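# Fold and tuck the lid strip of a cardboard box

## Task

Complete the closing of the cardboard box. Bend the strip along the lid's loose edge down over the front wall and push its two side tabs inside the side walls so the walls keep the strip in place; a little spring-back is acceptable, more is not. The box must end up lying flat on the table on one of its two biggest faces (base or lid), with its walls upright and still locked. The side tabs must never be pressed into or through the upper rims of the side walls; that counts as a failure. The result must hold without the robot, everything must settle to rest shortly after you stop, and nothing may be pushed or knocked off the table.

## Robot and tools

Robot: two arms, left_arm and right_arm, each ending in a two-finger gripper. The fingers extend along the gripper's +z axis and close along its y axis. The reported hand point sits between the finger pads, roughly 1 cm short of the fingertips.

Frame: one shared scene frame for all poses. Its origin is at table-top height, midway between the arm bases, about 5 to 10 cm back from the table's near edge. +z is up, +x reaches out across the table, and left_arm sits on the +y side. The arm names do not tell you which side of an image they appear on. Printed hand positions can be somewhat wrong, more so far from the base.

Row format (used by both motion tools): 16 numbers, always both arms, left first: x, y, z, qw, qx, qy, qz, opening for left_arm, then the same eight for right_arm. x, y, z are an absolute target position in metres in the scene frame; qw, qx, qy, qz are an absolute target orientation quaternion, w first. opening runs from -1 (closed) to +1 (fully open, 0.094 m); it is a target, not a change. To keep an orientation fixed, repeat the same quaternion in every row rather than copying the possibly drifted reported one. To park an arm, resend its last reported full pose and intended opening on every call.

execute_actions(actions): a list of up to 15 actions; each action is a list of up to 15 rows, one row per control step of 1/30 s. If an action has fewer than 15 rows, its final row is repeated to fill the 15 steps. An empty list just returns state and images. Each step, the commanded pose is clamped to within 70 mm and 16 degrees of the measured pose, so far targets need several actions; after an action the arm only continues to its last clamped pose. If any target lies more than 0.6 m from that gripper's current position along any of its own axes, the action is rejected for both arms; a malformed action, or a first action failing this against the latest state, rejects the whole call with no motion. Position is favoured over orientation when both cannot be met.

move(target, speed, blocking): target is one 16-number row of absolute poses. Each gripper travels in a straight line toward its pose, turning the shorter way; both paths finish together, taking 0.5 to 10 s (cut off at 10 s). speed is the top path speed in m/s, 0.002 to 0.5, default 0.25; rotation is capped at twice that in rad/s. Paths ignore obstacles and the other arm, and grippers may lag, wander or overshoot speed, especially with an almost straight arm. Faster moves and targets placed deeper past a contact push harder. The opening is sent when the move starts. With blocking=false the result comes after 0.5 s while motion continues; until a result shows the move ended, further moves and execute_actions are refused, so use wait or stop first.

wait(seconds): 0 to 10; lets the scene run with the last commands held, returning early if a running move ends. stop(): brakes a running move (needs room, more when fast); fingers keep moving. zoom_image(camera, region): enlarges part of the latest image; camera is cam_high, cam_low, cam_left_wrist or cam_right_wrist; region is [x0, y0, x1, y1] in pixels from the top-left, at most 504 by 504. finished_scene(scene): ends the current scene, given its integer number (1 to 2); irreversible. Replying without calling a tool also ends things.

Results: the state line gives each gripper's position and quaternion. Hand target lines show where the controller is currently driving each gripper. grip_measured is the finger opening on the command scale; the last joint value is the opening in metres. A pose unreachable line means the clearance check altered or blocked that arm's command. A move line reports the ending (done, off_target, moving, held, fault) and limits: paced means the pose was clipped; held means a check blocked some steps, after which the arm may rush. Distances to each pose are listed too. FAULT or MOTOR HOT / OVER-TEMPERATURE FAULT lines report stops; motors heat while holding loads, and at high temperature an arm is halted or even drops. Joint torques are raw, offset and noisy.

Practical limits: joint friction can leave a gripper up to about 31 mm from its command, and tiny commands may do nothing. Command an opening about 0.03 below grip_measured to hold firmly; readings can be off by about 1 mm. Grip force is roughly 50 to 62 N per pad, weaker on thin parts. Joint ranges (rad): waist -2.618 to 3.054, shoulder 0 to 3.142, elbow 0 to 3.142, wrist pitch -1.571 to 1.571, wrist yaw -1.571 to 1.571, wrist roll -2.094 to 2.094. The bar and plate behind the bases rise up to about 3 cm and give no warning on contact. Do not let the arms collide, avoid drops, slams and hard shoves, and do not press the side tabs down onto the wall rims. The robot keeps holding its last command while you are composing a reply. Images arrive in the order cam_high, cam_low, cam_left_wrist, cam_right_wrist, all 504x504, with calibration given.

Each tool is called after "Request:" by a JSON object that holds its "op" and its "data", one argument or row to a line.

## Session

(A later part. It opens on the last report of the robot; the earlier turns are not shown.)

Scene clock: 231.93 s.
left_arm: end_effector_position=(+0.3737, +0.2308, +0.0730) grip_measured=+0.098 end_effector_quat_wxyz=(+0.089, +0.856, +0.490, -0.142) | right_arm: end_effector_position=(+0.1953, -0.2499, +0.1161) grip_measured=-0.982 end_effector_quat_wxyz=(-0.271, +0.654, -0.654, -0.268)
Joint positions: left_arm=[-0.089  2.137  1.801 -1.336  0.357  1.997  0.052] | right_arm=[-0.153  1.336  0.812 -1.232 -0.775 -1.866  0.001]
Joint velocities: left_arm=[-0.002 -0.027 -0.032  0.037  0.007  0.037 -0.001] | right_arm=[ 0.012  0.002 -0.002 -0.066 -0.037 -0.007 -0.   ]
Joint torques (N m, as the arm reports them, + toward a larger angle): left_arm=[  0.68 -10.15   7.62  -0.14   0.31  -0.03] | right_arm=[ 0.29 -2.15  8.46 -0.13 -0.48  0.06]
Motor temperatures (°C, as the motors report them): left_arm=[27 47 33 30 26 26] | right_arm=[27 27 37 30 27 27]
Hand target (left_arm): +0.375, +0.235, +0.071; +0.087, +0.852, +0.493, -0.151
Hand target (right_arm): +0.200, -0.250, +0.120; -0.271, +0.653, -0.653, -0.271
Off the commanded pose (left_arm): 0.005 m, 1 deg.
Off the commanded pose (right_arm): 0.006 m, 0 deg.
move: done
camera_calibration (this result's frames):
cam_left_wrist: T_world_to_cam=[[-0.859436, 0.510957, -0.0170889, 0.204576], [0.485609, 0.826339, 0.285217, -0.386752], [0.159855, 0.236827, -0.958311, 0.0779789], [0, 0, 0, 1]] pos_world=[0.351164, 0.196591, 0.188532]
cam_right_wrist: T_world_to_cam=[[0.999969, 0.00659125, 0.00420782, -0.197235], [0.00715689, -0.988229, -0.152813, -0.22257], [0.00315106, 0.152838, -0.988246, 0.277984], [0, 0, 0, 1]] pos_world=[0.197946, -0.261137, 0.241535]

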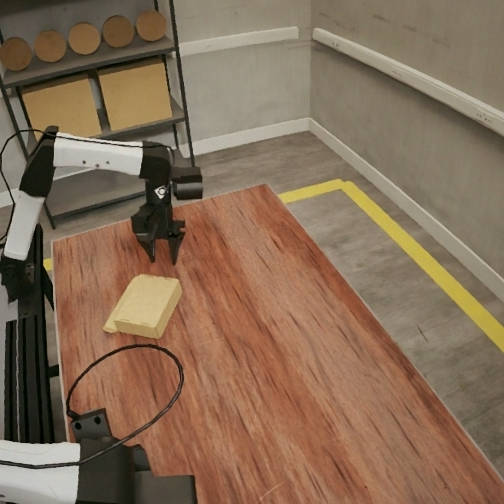

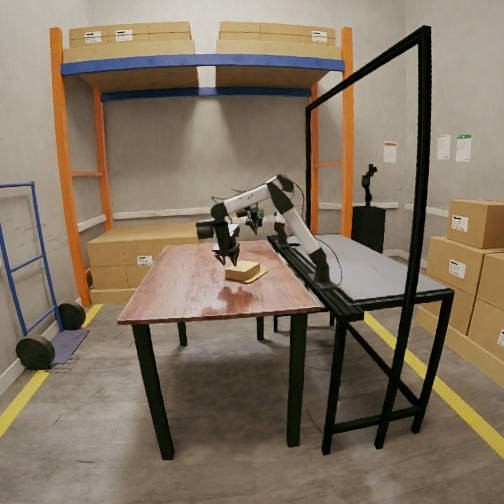

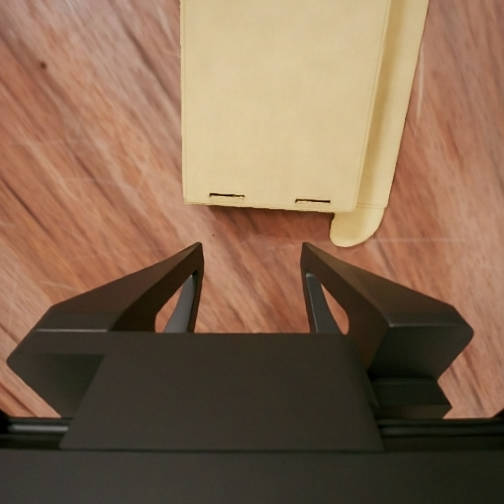

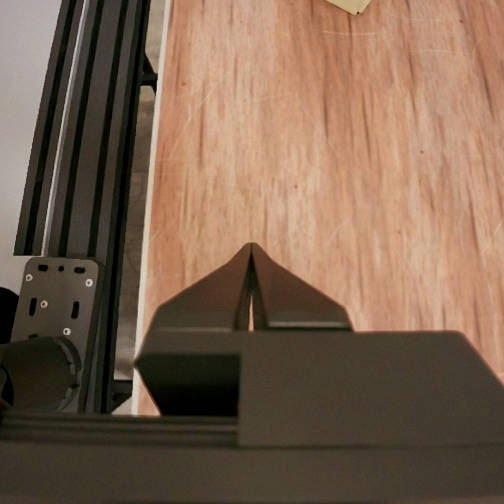

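Request:
{"op": "move", "data": {
  "target": [0.362,0.238,0.02,0.087,0.853,0.492,-0.151,0.1, 0.2,-0.25,0.12,0.271,-0.653,0.653,0.271,-1],
  "speed": 0.1
}}

Request:
{"op": "move", "data": {
  "target": [0.33,0.15,0.02,0.106,0.781,0.6,-0.138,0.1, 0.2,-0.25,0.12,0.271,-0.653,0.653,0.271,-1],
  "speed": 0.07
}}

Request:
{"op": "move", "data": {
  "target": [0.322,0.075,0.02,0.123,0.696,0.696,-0.123,0.1, 0.2,-0.25,0.12,0.271,-0.653,0.653,0.271,-1],
  "speed": 0.07
}}

Scene clock: 238.70 s.
left_arm: end_effector_position=(+0.3630, +0.2342, +0.0277) grip_measured=+0.098 end_effector_quat_wxyz=(+0.088, +0.856, +0.489, -0.144) | right_arm: end_effector_position=(+0.1953, -0.2499, +0.1161) grip_measured=-0.982 end_effector_quat_wxyz=(-0.271, +0.654, -0.654, -0.268)
Joint positions: left_arm=[-0.089  2.137  1.616 -1.156  0.357  2.001  0.052] | right_arm=[-0.153  1.336  0.812 -1.232 -0.775 -1.866  0.001]
Joint velocities: left_arm=[ 0.002 -0.007  0.002  0.007 -0.037 -0.051  0.001] | right_arm=[ 0.002 -0.002 -0.012 -0.066 -0.037  0.037  0.001]
Joint torques (N m, as the arm reports them, + toward a larger angle): left_arm=[  0.54 -10.74   4.99   0.11   0.28  -0.04] | right_arm=[ 0.2  -2.14  8.34 -0.11 -0.47  0.02]
Motor temperatures (°C, as the motors report them): left_arm=[27 47 34 30 26 26] | right_arm=[27 27 38 30 27 27]
Hand target (left_arm): +0.361, +0.238, +0.020; +0.087, +0.853, +0.492, -0.151
Hand target (right_arm): +0.200, -0.250, +0.120; -0.271, +0.653, -0.653, -0.271
Off the commanded pose (left_arm): 0.009 m, 1 deg.
Off the commanded pose (right_arm): 0.006 m, 0 deg.
move: done
camera_calibration (this result's frames):
cam_left_wrist: T_world_to_cam=[[-0.857775, 0.513849, -0.0134541, 0.191504], [0.489576, 0.824673, 0.283248, -0.372449], [0.156642, 0.236376, -0.958952, 0.0368005], [0, 0, 0, 1]] pos_world=[0.340846, 0.200046, 0.143362]
cam_right_wrist: T_world_to_cam=[[0.999969, 0.00659125, 0.00420782, -0.197235], [0.00715689, -0.988229, -0.152813, -0.22257], [0.00315106, 0.152838, -0.988246, 0.277984], [0, 0, 0, 1]] pos_world=[0.197946, -0.261137, 0.241535]

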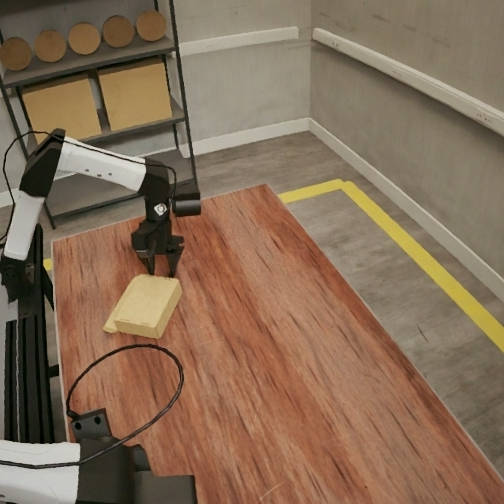

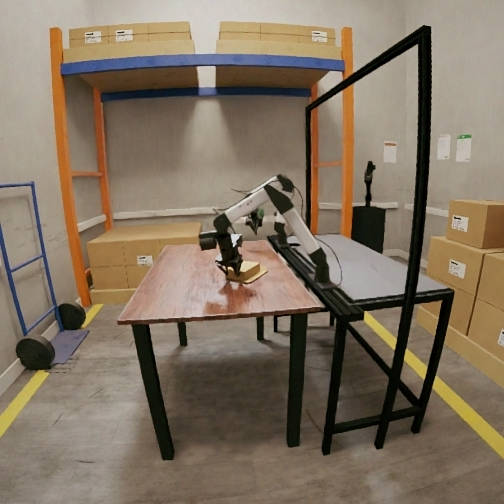

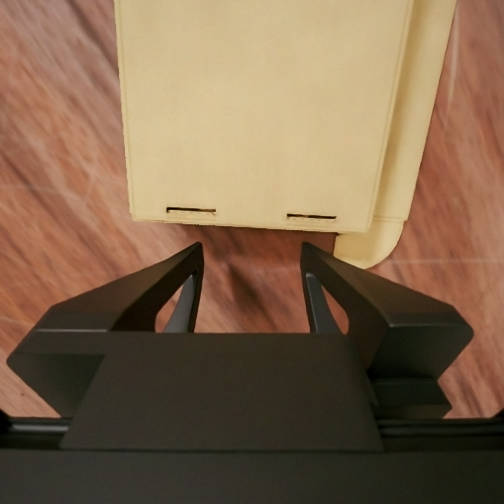

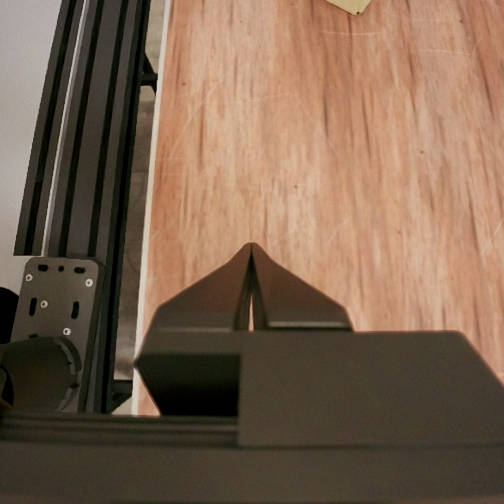

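Scene clock: 241.07 s.
left_arm: end_effector_position=(+0.3333, +0.1508, +0.0160) grip_measured=+0.098 end_effector_quat_wxyz=(+0.097, +0.784, +0.598, -0.139) | right_arm: end_effector_position=(+0.1953, -0.2499, +0.1161) grip_measured=-0.982 end_effector_quat_wxyz=(-0.271, +0.654, -0.654, -0.268)
Joint positions: left_arm=[-0.313  2.034  1.42  -0.909  0.377  1.482  0.052] | right_arm=[-0.153  1.336  0.812 -1.232 -0.775 -1.866  0.001]
Joint velocities: left_arm=[ 0.002  0.007 -0.007  0.022 -0.11  -0.022 -0.   ] | right_arm=[ 0.007  0.007  0.002  0.007 -0.037 -0.007 -0.   ]
Joint torques (N m, as the arm reports them, + toward a larger angle): left_arm=[ -0.47 -12.72   5.04   0.44   0.31  -0.16] | right_arm=[ 0.08 -2.1   8.52 -0.13 -0.51  0.06]
Motor temperatures (°C, as the motors report them): left_arm=[27 47 33 30 26 26] | right_arm=[27 27 38 30 27 27]
Hand target (left_arm): +0.331, +0.150, +0.020; +0.104, +0.782, +0.599, -0.139
Hand target (right_arm): +0.200, -0.250, +0.120; -0.271, +0.653, -0.653, -0.271
Off the commanded pose (left_arm): 0.005 m, 1 deg.
Off the commanded pose (right_arm): 0.006 m, 0 deg.
move: done
camera_calibration (this result's frames):
cam_left_wrist: T_world_to_cam=[[-0.961624, 0.274193, 0.00983486, 0.279043], [0.265806, 0.922129, 0.281114, -0.22587], [0.0680104, 0.27294, -0.959624, 0.0739571], [0, 0, 0, 1]] pos_world=[0.323343, 0.111584, 0.131722]
cam_right_wrist: T_world_to_cam=[[0.999969, 0.00659125, 0.00420782, -0.197235], [0.00715689, -0.988229, -0.152813, -0.22257], [0.00315106, 0.152838, -0.988246, 0.277984], [0, 0, 0, 1]] pos_world=[0.197946, -0.261137, 0.241535]

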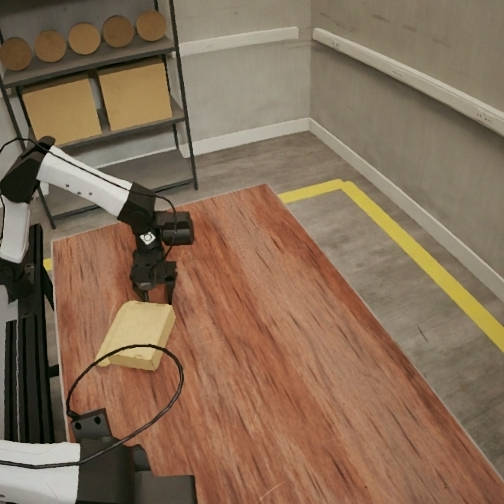

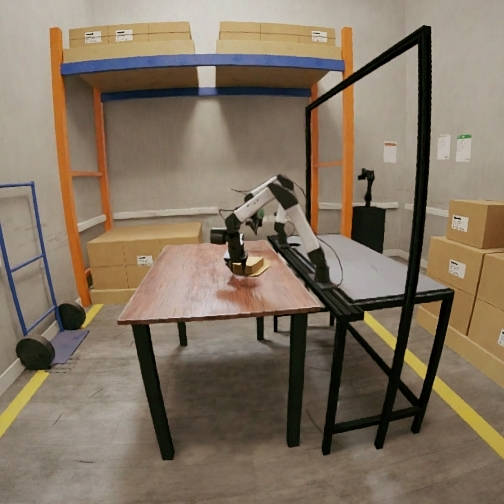

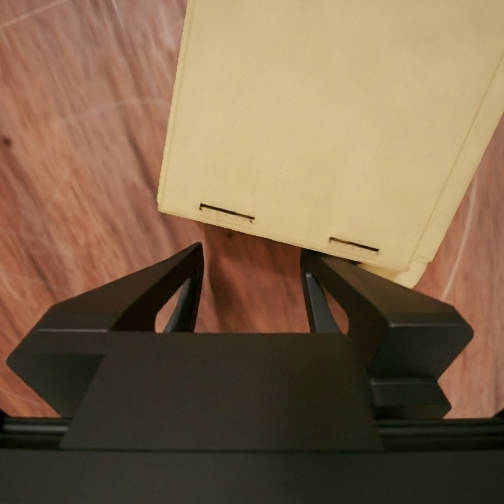

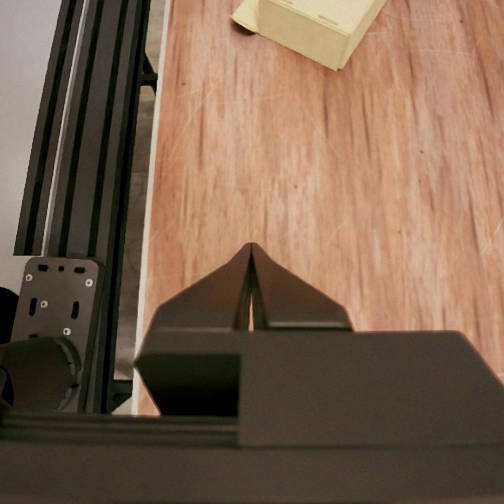

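Scene clock: 243.40 s.
left_arm: end_effector_position=(+0.3253, +0.0728, +0.0152) grip_measured=+0.098 end_effector_quat_wxyz=(+0.117, +0.699, +0.694, -0.130) | right_arm: end_effector_position=(+0.1953, -0.2499, +0.1161) grip_measured=-0.982 end_effector_quat_wxyz=(-0.271, +0.654, -0.654, -0.268)
Joint positions: left_arm=[-0.511  2.034  1.42  -0.743  0.337  0.994  0.052] | right_arm=[-0.153  1.336  0.812 -1.232 -0.775 -1.866  0.001]
Joint velocities: left_arm=[-0.002 -0.007 -0.017  0.007 -0.037 -0.037  0.   ] | right_arm=[-0.002 -0.007 -0.002  0.007 -0.037 -0.037  0.   ]
Joint torques (N m, as the arm reports them, + toward a larger angle): left_arm=[ -0.65 -13.38   5.05   0.8    0.07  -0.17] | right_arm=[ 0.01 -2.28  8.39 -0.12 -0.49  0.1 ]
Motor temperatures (°C, as the motors report them): left_arm=[27 48 33 30 26 26] | right_arm=[27 27 38 29 27 27]
Hand target (left_arm): +0.323, +0.075, +0.019; +0.121, +0.697, +0.696, -0.123
Hand target (right_arm): +0.200, -0.250, +0.120; -0.271, +0.653, -0.653, -0.271
Off the commanded pose (left_arm): 0.006 m, 1 deg.
Off the commanded pose (right_arm): 0.006 m, 0 deg.
move: done
camera_calibration (this result's frames):
cam_left_wrist: T_world_to_cam=[[-0.99976, 0.0184619, 0.0117712, 0.323739], [0.0209584, 0.962498, 0.270477, -0.0747667], [-0.00633625, 0.270659, -0.962654, 0.119442], [0, 0, 0, 1]] pos_world=[0.325985, 0.0336579, 0.131394]
cam_right_wrist: T_world_to_cam=[[0.999969, 0.00659125, 0.00420782, -0.197235], [0.00715689, -0.988229, -0.152813, -0.22257], [0.00315106, 0.152838, -0.988246, 0.277984], [0, 0, 0, 1]] pos_world=[0.197946, -0.261137, 0.241535]

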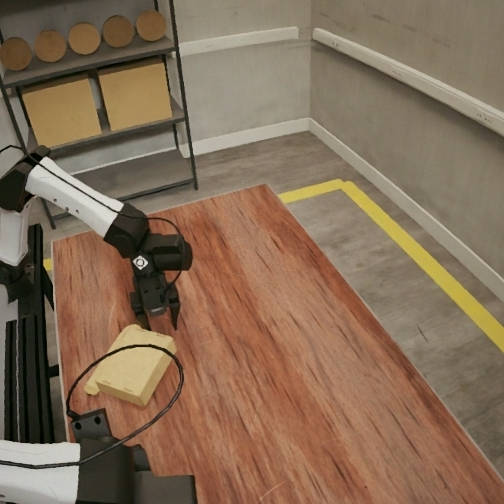

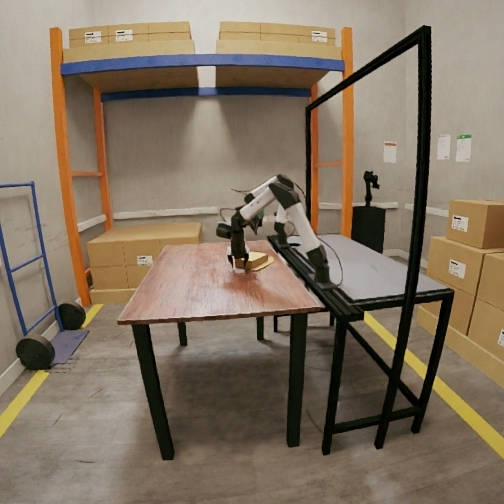

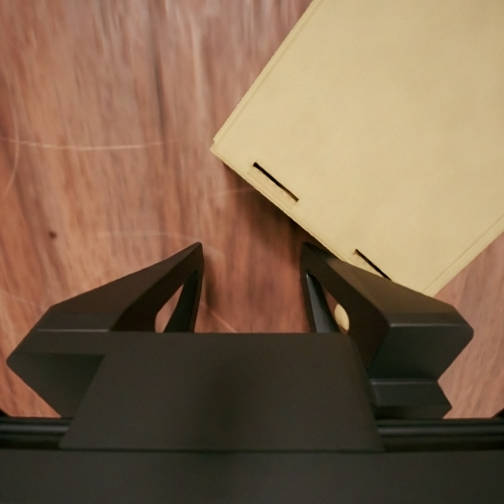

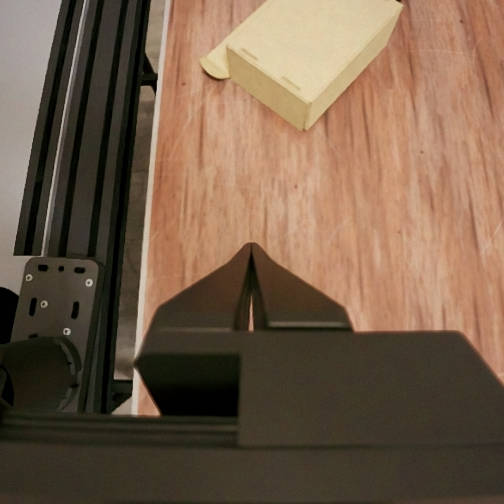

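Request:
{"op": "move", "data": {
  "target": [0.33,0.18,0.10,0.123,0.696,0.696,-0.123,0.1, 0.165,-0.005,0.08,0.126,-0.257,0.957,0.034,-1],
  "speed": 0.2
}}

Request:
{"op": "move", "data": {
  "target": [0.33,0.18,0.10,0.123,0.696,0.696,-0.123,0.1, 0.165,-0.005,0.03,0.126,-0.257,0.957,0.034,-1],
  "speed": 0.08
}}

Scene clock: 253.10 s.
left_arm: end_effector_position=(+0.3285, +0.1772, +0.0881) grip_measured=+0.098 end_effector_quat_wxyz=(+0.114, +0.696, +0.697, -0.126) | right_arm: end_effector_position=(+0.1628, -0.0010, +0.0797) grip_measured=-0.982 end_effector_quat_wxyz=(+0.117, -0.258, +0.958, +0.051)
Joint positions: left_arm=[-0.245  1.836  1.433 -1.054  0.372  1.267  0.052] | right_arm=[ 1.262  1.739  1.238 -0.831  0.143  0.659  0.001]
Joint velocities: left_arm=[ 0.007 -0.007  0.002  0.095 -0.007  0.051 -0.   ] | right_arm=[ 0.002 -0.002 -0.012 -0.051 -0.007  0.037  0.001]
Joint torques (N m, as the arm reports them, + toward a larger angle): left_arm=[  0.45 -11.19   7.95   0.32   0.31  -0.05] | right_arm=[ 0.4  -6.6   9.27  0.78  0.15  0.12]
Motor temperatures (°C, as the motors report them): left_arm=[27 50 33 31 26 26] | right_arm=[27 27 38 30 27 27]
Hand target (left_arm): +0.330, +0.179, +0.100; +0.125, +0.696, +0.696, -0.124
Hand target (right_arm): +0.163, +0.003, +0.080; +0.118, -0.257, +0.958, +0.046
Off the commanded pose (left_arm): 0.012 m, 1 deg.
Off the commanded pose (right_arm): 0.005 m, 2 deg.
move: off_target (left_arm)
camera_calibration (this result's frames):
cam_left_wrist: T_world_to_cam=[[-0.999873, 0.00974896, 0.0126442, 0.325708], [0.0128943, 0.960088, 0.279402, -0.192711], [-0.00941566, 0.279529, -0.960091, 0.160564], [0, 0, 0, 1]] pos_world=[0.329663, 0.136961, 0.203882]
cam_right_wrist: T_world_to_cam=[[0.512893, -0.857489, -0.0406516, -0.0842046], [-0.791018, -0.490471, 0.365689, 0.107241], [-0.333513, -0.155404, -0.929849, 0.253892], [0, 0, 0, 1]] pos_world=[0.212694, 0.0198498, 0.193441]

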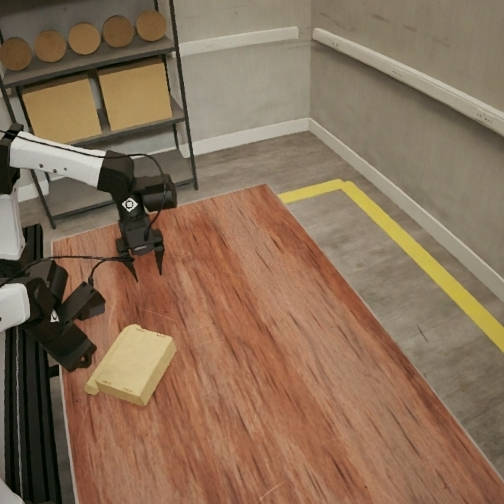

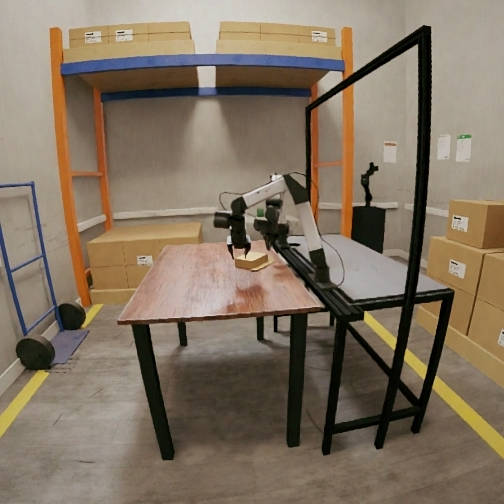

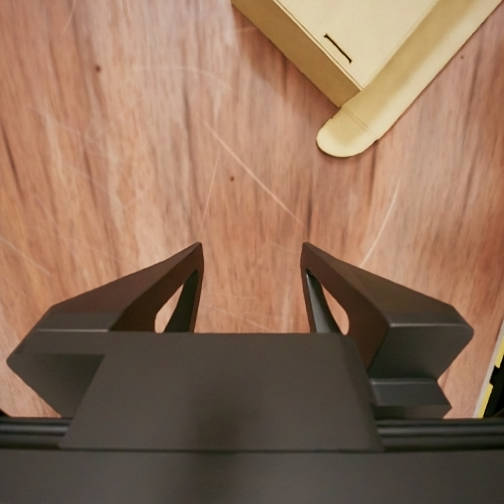

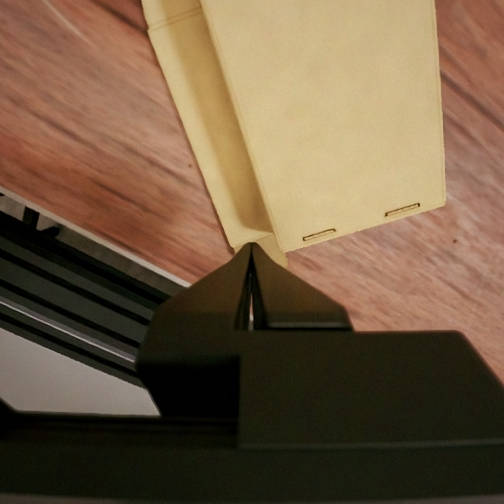

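Scene clock: 254.23 s.
left_arm: end_effector_position=(+0.3276, +0.1775, +0.0880) grip_measured=+0.098 end_effector_quat_wxyz=(+0.113, +0.697, +0.696, -0.127) | right_arm: end_effector_position=(+0.1683, +0.0027, +0.0417) grip_measured=-0.982 end_effector_quat_wxyz=(+0.132, -0.256, +0.956, +0.049)
Joint positions: left_arm=[-0.245  1.836  1.433 -1.058  0.372  1.27   0.052] | right_arm=[ 1.262  1.798  1.145 -0.664  0.169  0.659  0.001]
Joint velocities: left_arm=[ 0.002  0.012 -0.002  0.11   0.022 -0.022  0.   ] | right_arm=[ 0.007  0.007  0.007  0.066  0.051 -0.051  0.   ]
Joint torques (N m, as the arm reports them, + toward a larger angle): left_arm=[  0.6  -11.03   8.03   0.32   0.28  -0.04] | right_arm=[ 0.28 -7.34  5.25  1.01  0.17  0.09]
Motor temperatures (°C, as the motors report them): left_arm=[27 50 33 30 26 26] | right_arm=[27 27 38 30 27 27]
Hand target (left_arm): +0.330, +0.180, +0.100; +0.123, +0.696, +0.696, -0.123
Hand target (right_arm): +0.165, -0.005, +0.030; +0.126, -0.257, +0.958, +0.034
Off the commanded pose (left_arm): 0.012 m, 1 deg.
Off the commanded pose (right_arm): 0.014 m, 2 deg.
move: off_target (left_arm, right_arm)
camera_calibration (this result's frames):
cam_left_wrist: T_world_to_cam=[[-0.999797, 0.0128014, 0.0155314, 0.323947], [0.0166448, 0.959729, 0.280433, -0.194199], [-0.011316, 0.280635, -0.959748, 0.160796], [0, 0, 0, 1]] pos_world=[0.328933, 0.137107, 0.203752]
cam_right_wrist: T_world_to_cam=[[0.508715, -0.860412, -0.0300125, -0.0851777], [-0.804001, -0.487251, 0.340834, 0.130446], [-0.307881, -0.149257, -0.939644, 0.217017], [0, 0, 0, 1]] pos_world=[0.215026, 0.0226636, 0.156902]

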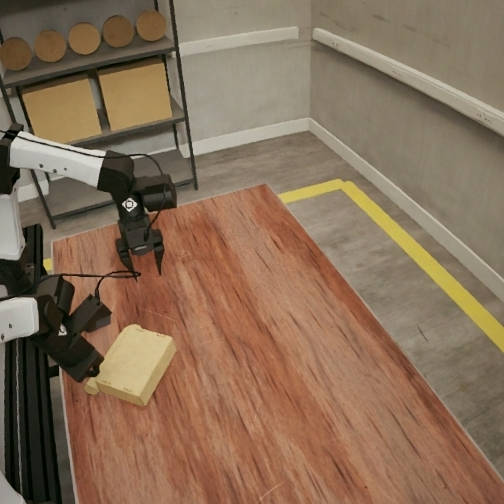

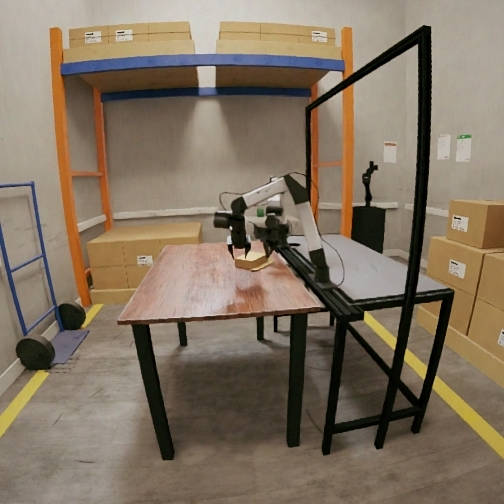

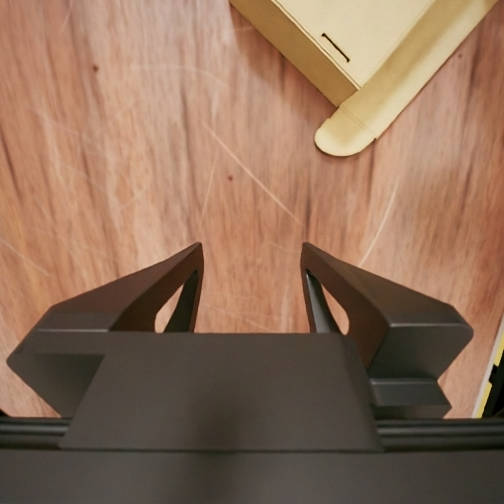

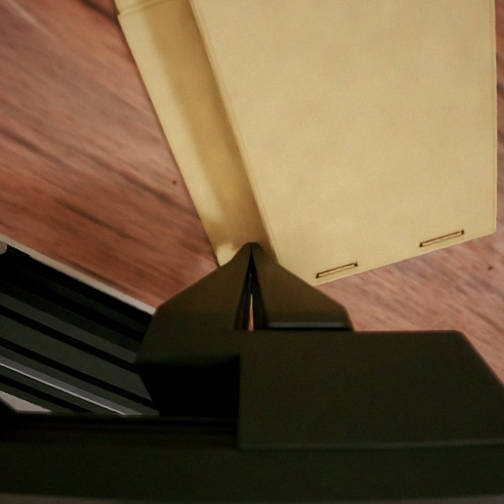

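Request:
{"op": "move", "data": {
  "target": [0.33,0.18,0.10,0.123,0.696,0.696,-0.123,0.1, 0.24,-0.03,0.028,0.13,0,0.991,0,-1],
  "speed": 0.06
}}

Scene clock: 261.07 s.
left_arm: end_effector_position=(+0.3276, +0.1775, +0.0880) grip_measured=+0.098 end_effector_quat_wxyz=(+0.113, +0.697, +0.696, -0.127) | right_arm: end_effector_position=(+0.2356, -0.0314, +0.0278) grip_measured=-0.982 end_effector_quat_wxyz=(+0.129, -0.008, +0.992, +0.007)
Joint positions: left_arm=[-0.245  1.836  1.433 -1.058  0.372  1.27   0.052] | right_arm=[ 1.084  1.905  1.24  -0.738  0.224  0.992  0.001]
Joint velocities: left_arm=[ 0.002  0.007 -0.012  0.037  0.037 -0.007  0.001] | right_arm=[ 0.002 -0.012  0.002  0.007 -0.081  0.051  0.   ]
Joint torques (N m, as the arm reports them, + toward a larger angle): left_arm=[  0.6  -11.01   8.     0.32   0.26  -0.03] | right_arm=[-0.7  -7.82  8.59  0.59  0.24  0.11]
Motor temperatures (°C, as the motors report them): left_arm=[27 50 34 30 26 26] | right_arm=[27 28 38 30 27 27]
Hand target (left_arm): +0.330, +0.180, +0.100; +0.123, +0.696, +0.696, -0.123
Hand target (right_arm): +0.241, -0.031, +0.027; +0.131, +0.000, +0.991, -0.000
Off the commanded pose (left_arm): 0.012 m, 1 deg.
Off the commanded pose (right_arm): 0.005 m, 1 deg.
move: off_target (left_arm)
camera_calibration (this result's frames):
cam_left_wrist: T_world_to_cam=[[-0.999797, 0.0128014, 0.0155314, 0.323947], [0.0166448, 0.959729, 0.280433, -0.194199], [-0.011316, 0.280635, -0.959748, 0.160796], [0, 0, 0, 1]] pos_world=[0.328933, 0.137107, 0.203752]
cam_right_wrist: T_world_to_cam=[[0.0246268, -0.99958, -0.015307, -0.039905], [-0.931936, -0.0284961, 0.361501, 0.216697], [-0.361785, 0.00536249, -0.932246, 0.237053], [0, 0, 0, 1]] pos_world=[0.288693, -0.0349844, 0.142045]

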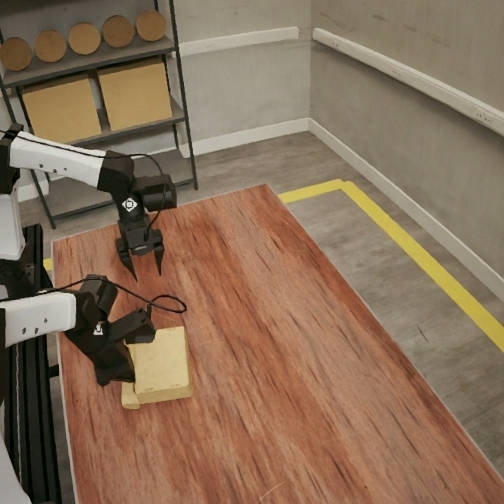

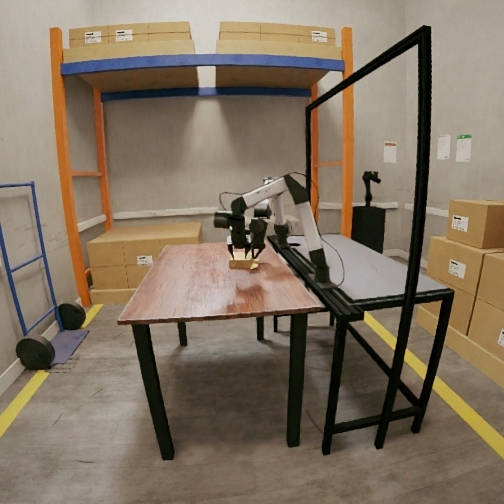

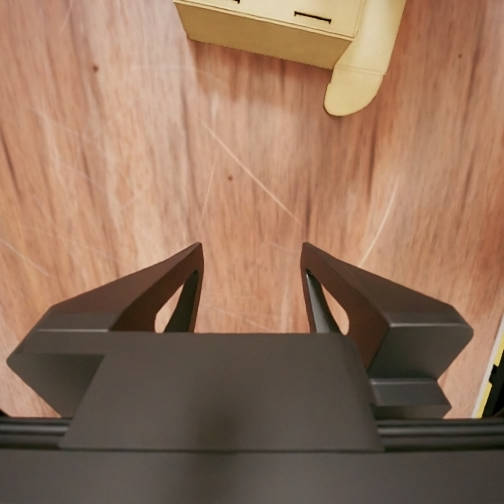

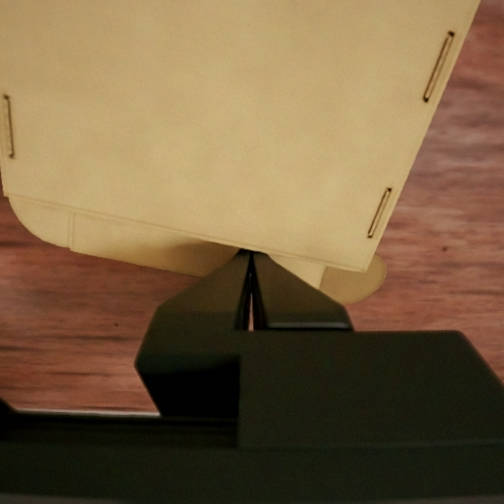

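Now back off slightly, open wide, push flat to square it.

Request:
{"op": "move", "data": {
  "target": [0.33,0.18,0.10,0.123,0.696,0.696,-0.123,0.1, 0.215,-0.012,0.03,0.13,0,0.991,0,-1],
  "speed": 0.06
}}

Request:
{"op": "move", "data": {
  "target": [0.33,0.18,0.10,0.123,0.696,0.696,-0.123,0.1, 0.27,-0.012,0.028,0.13,0,0.991,0,0.8],
  "speed": 0.03
}}

Scene clock: 265.43 s.
left_arm: end_effector_position=(+0.3276, +0.1775, +0.0880) grip_measured=+0.098 end_effector_quat_wxyz=(+0.113, +0.697, +0.696, -0.127) | right_arm: end_effector_position=(+0.2139, -0.0147, +0.0305) grip_measured=-0.982 end_effector_quat_wxyz=(+0.128, -0.001, +0.992, +0.006)
Joint positions: left_arm=[-0.245  1.836  1.433 -1.058  0.372  1.271  0.052] | right_arm=[ 1.161  1.922  1.276 -0.778  0.234  1.084  0.001]
Joint velocities: left_arm=[ 0.012 -0.012  0.017  0.022 -0.022 -0.051 -0.   ] | right_arm=[ 0.002 -0.012 -0.012  0.037 -0.037  0.022 -0.   ]
Joint torques (N m, as the arm reports them, + toward a larger angle): left_arm=[  0.59 -11.01   8.08   0.33   0.28  -0.03] | right_arm=[ 0.22 -7.97  8.61  0.61  0.22  0.17]
Motor temperatures (°C, as the motors report them): left_arm=[27 50 34 30 26 26] | right_arm=[27 29 38 30 27 27]
Hand target (left_arm): +0.330, +0.180, +0.100; +0.123, +0.696, +0.696, -0.123
Hand target (right_arm): +0.215, -0.012, +0.030; +0.129, -0.000, +0.992, +0.000
Off the commanded pose (left_arm): 0.012 m, 1 deg.
Off the commanded pose (right_arm): 0.003 m, 1 deg.
move: off_target (left_arm)
camera_calibration (this result's frames):
cam_left_wrist: T_world_to_cam=[[-0.999795, 0.0131609, 0.0154039, 0.323894], [0.0169541, 0.959725, 0.280428, -0.194299], [-0.0110929, 0.280631, -0.959752, 0.160724], [0, 0, 0, 1]] pos_world=[0.328904, 0.137107, 0.203753]
cam_right_wrist: T_world_to_cam=[[0.0114741, -0.999801, -0.0163012, -0.0197953], [-0.931087, -0.0166271, 0.364419, 0.195861], [-0.364617, 0.0109964, -0.931092, 0.23222], [0, 0, 0, 1]] pos_world=[0.267262, -0.0190883, 0.14452]

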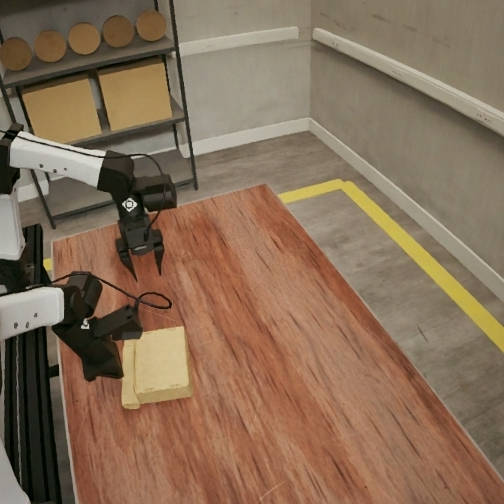

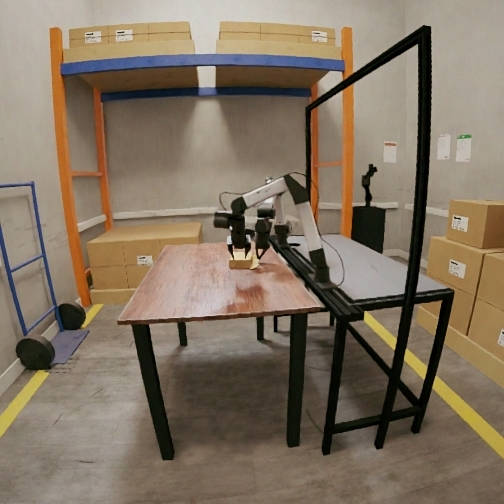

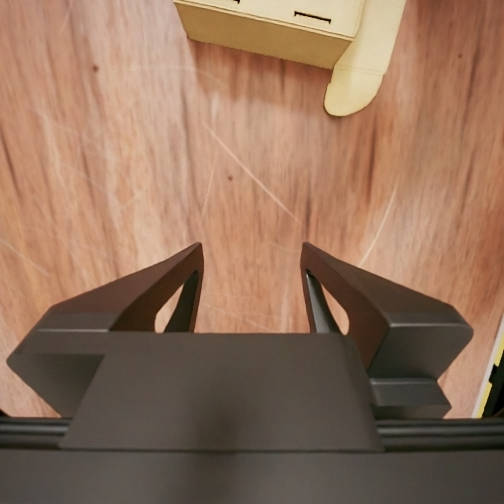

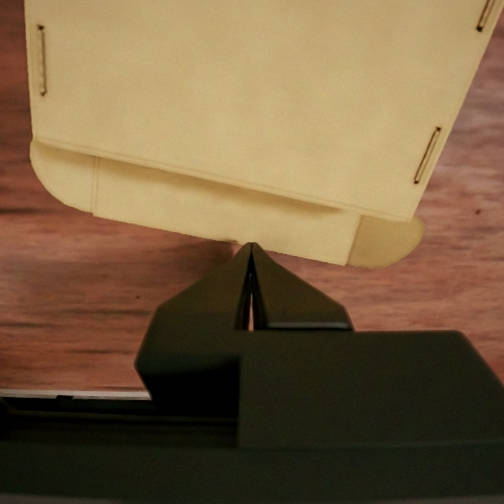

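Scene clock: 267.57 s.
left_arm: end_effector_position=(+0.3276, +0.1775, +0.0880) grip_measured=+0.098 end_effector_quat_wxyz=(+0.113, +0.697, +0.696, -0.127) | right_arm: end_effector_position=(+0.2679, -0.0146, +0.0297) grip_measured=+0.798 end_effector_quat_wxyz=(+0.136, +0.002, +0.991, +0.003)
Joint positions: left_arm=[-0.245  1.836  1.433 -1.058  0.372  1.271  0.052] | right_arm=[ 1.042  2.01   1.399 -0.782  0.234  0.969  0.084]
Joint velocities: left_arm=[ 0.002 -0.017 -0.002  0.066 -0.11   0.051 -0.001] | right_arm=[ 0.007 -0.002  0.002  0.037 -0.081 -0.037 -0.001]
Joint torques (N m, as the arm reports them, + toward a larger angle): left_arm=[  0.58 -10.99   8.01   0.32   0.27  -0.04] | right_arm=[-0.71 -8.67  8.68  0.73  0.13 -0.07]
Motor temperatures (°C, as the motors report them): left_arm=[27 49 35 30 26 26] | right_arm=[27 29 38 30 27 27]
Hand target (left_arm): +0.330, +0.180, +0.100; +0.123, +0.696, +0.696, -0.123
Hand target (right_arm): +0.271, -0.013, +0.028; +0.131, -0.000, +0.991, +0.000
Off the commanded pose (left_arm): 0.012 m, 1 deg.
Off the commanded pose (right_arm): 0.004 m, 1 deg.
move: off_target (left_arm)
camera_calibration (this result's frames):
cam_left_wrist: T_world_to_cam=[[-0.999795, 0.0131609, 0.0154039, 0.323894], [0.0169541, 0.959725, 0.280428, -0.194299], [-0.0110929, 0.280631, -0.959752, 0.160724], [0, 0, 0, 1]] pos_world=[0.328904, 0.137107, 0.203753]
cam_right_wrist: T_world_to_cam=[[0.00362851, -0.999936, -0.010753, -0.0183953], [-0.937406, -0.00714567, 0.348166, 0.248788], [-0.34822, 0.00881659, -0.937371, 0.246954], [0, 0, 0, 1]] pos_world=[0.319277, -0.0187936, 0.14467]

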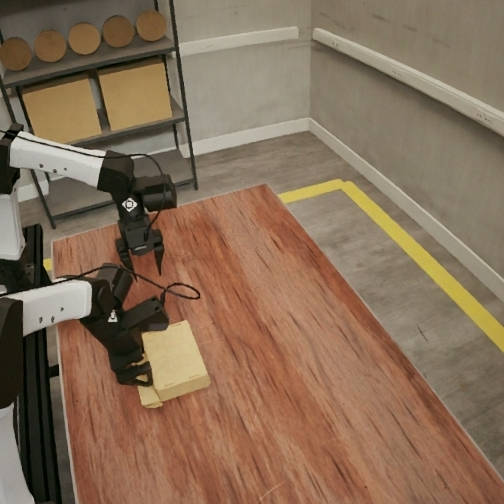

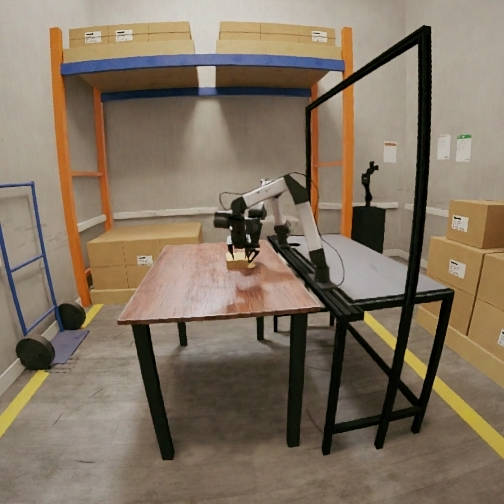

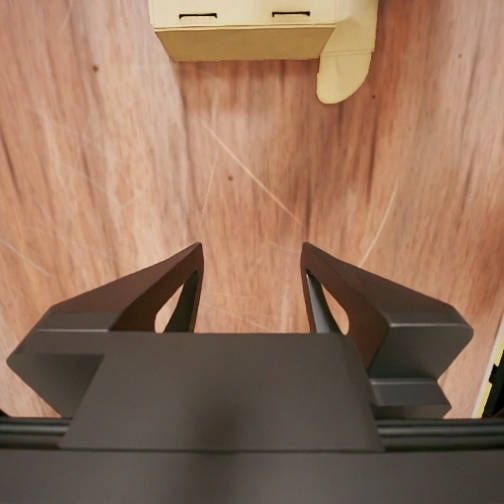

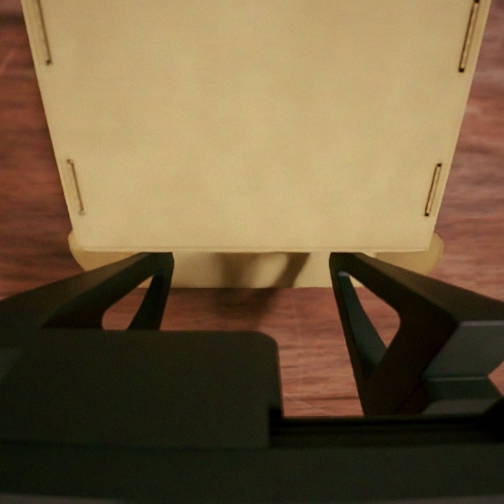

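Request:
{"op": "move", "data": {
  "target": [0.33,0.18,0.10,0.123,0.696,0.696,-0.123,0.1, 0.25,-0.087,0.07,0.216,0,0.976,0,0.65],
  "speed": 0.1
}}

Request:
{"op": "move", "data": {
  "target": [0.33,0.18,0.10,0.123,0.696,0.696,-0.123,0.1, 0.25,-0.087,0.008,0.216,0,0.976,0,0.65],
  "speed": 0.05
}}

Scene clock: 281.83 s.
left_arm: end_effector_position=(+0.3276, +0.1775, +0.0880) grip_measured=+0.098 end_effector_quat_wxyz=(+0.113, +0.697, +0.696, -0.127) | right_arm: end_effector_position=(+0.2506, -0.0781, +0.0752) grip_measured=+0.652 end_effector_quat_wxyz=(+0.215, +0.001, +0.977, +0.008)
Joint positions: left_arm=[-0.245  1.836  1.433 -1.058  0.372  1.271  0.052] | right_arm=[ 1.042  1.656  1.082 -0.712  0.357  0.937  0.078]
Joint velocities: left_arm=[ 0.002 -0.012 -0.002  0.022  0.022 -0.154  0.   ] | right_arm=[ 0.007 -0.022 -0.022  0.007 -0.007  0.022 -0.001]
Joint torques (N m, as the arm reports them, + toward a larger angle): left_arm=[  0.57 -11.03   8.01   0.31   0.27  -0.04] | right_arm=[-0.7  -8.    5.03  1.    0.29  0.02]
Motor temperatures (°C, as the motors report them): left_arm=[27 50 36 30 26 26] | right_arm=[27 32 39 30 27 27]
Hand target (left_arm): +0.330, +0.180, +0.100; +0.123, +0.696, +0.696, -0.123
Hand target (right_arm): +0.249, -0.087, +0.071; +0.216, -0.000, +0.976, -0.001
Off the commanded pose (left_arm): 0.012 m, 1 deg.
Off the commanded pose (right_arm): 0.010 m, 1 deg.
move: off_target (left_arm)
camera_calibration (this result's frames):
cam_left_wrist: T_world_to_cam=[[-0.999795, 0.0131609, 0.0154039, 0.323894], [0.0169541, 0.959725, 0.280428, -0.194299], [-0.0110929, 0.280631, -0.959752, 0.160724], [0, 0, 0, 1]] pos_world=[0.328904, 0.137107, 0.203753]
cam_right_wrist: T_world_to_cam=[[0.00913369, -0.999762, -0.0198301, -0.0820216], [-0.980709, -0.0128285, 0.195052, 0.238132], [-0.19526, 0.017666, -0.980592, 0.24974], [0, 0, 0, 1]] pos_world=[0.283051, -0.0833591, 0.196819]

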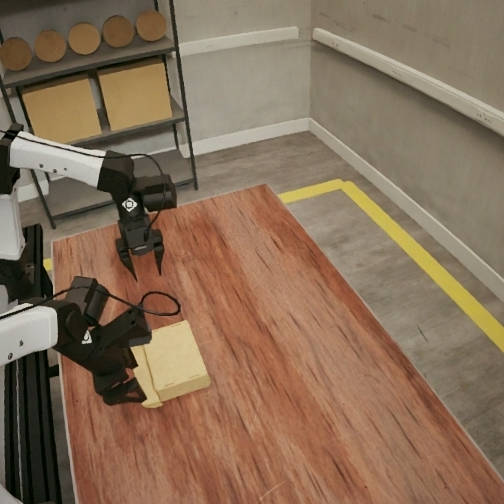

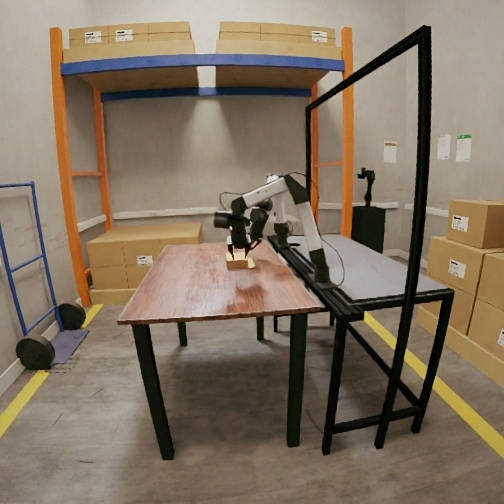

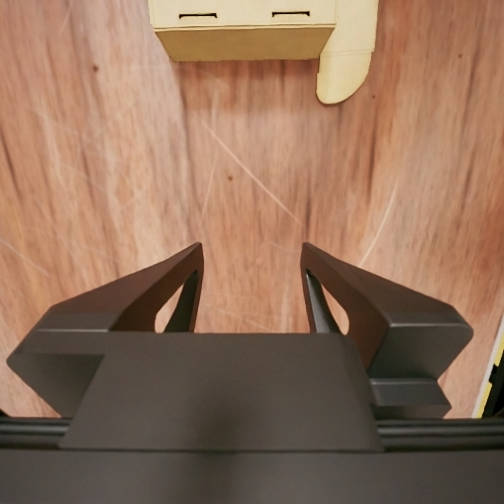

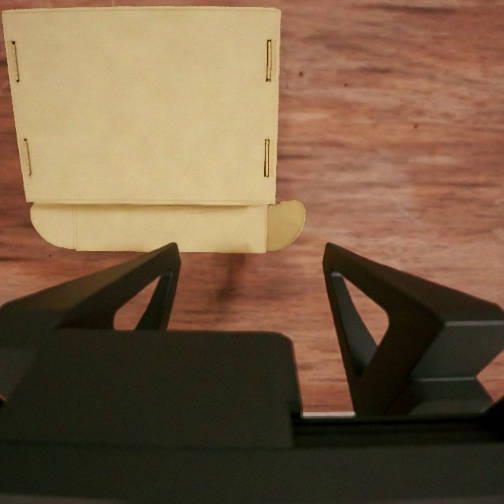

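Scene clock: 283.67 s.
left_arm: end_effector_position=(+0.3276, +0.1775, +0.0880) grip_measured=+0.098 end_effector_quat_wxyz=(+0.113, +0.697, +0.696, -0.127) | right_arm: end_effector_position=(+0.2531, -0.0755, +0.0202) grip_measured=+0.652 end_effector_quat_wxyz=(+0.222, +0.003, +0.975, +0.019)
Joint positions: left_arm=[-0.245  1.836  1.433 -1.058  0.372  1.271  0.052] | right_arm=[ 1.039  1.75   0.938 -0.446  0.357  0.932  0.078]
Joint velocities: left_arm=[-0.007 -0.017  0.007  0.037  0.022  0.007  0.002] | right_arm=[-0.002  0.007 -0.012  0.022 -0.007  0.022  0.001]
Joint torques (N m, as the arm reports them, + toward a larger angle): left_arm=[  0.54 -11.01   8.01   0.32   0.28  -0.04] | right_arm=[-0.88 -6.62  4.72  1.11  0.33  0.01]
Motor temperatures (°C, as the motors report them): left_arm=[27 50 36 30 26 26] | right_arm=[27 32 39 30 27 27]
Hand target (left_arm): +0.330, +0.180, +0.100; +0.123, +0.696, +0.696, -0.123
Hand target (right_arm): +0.250, -0.087, +0.008; +0.216, -0.000, +0.976, -0.000
Off the commanded pose (left_arm): 0.012 m, 1 deg.
Off the commanded pose (right_arm): 0.017 m, 2 deg.
move: off_target (left_arm, right_arm)
camera_calibration (this result's frames):
cam_left_wrist: T_world_to_cam=[[-0.999795, 0.0131609, 0.0154039, 0.323894], [0.0169541, 0.959725, 0.280428, -0.194299], [-0.0110929, 0.280631, -0.959752, 0.160724], [0, 0, 0, 1]] pos_world=[0.328904, 0.137107, 0.203753]
cam_right_wrist: T_world_to_cam=[[0.0103815, -0.999081, -0.0415848, -0.0803377], [-0.983738, -0.0176618, 0.178739, 0.252083], [-0.179309, 0.039053, -0.983017, 0.193855], [0, 0, 0, 1]] pos_world=[0.283578, -0.0833823, 0.142165]

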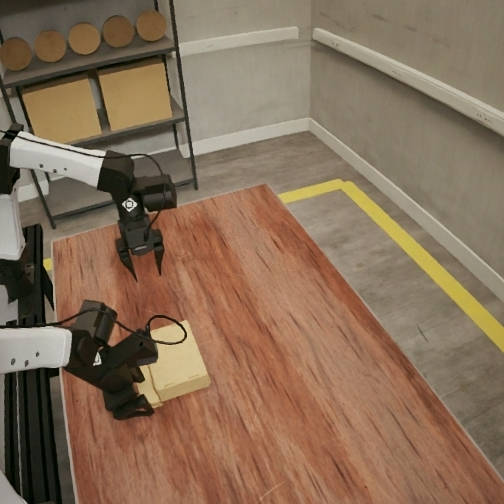

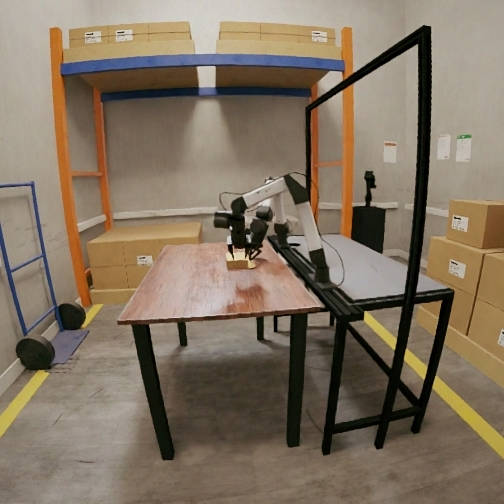

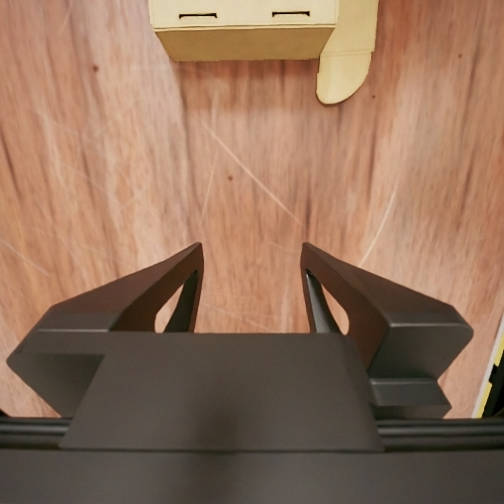

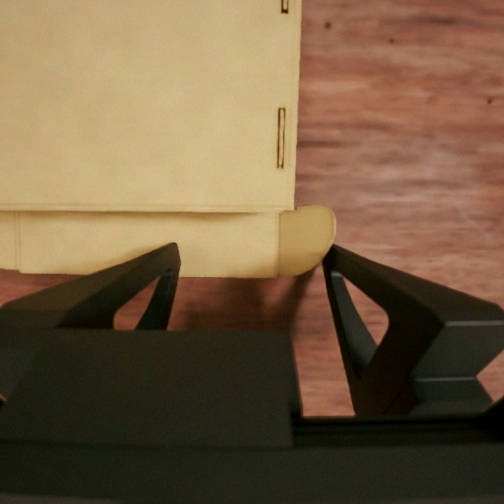

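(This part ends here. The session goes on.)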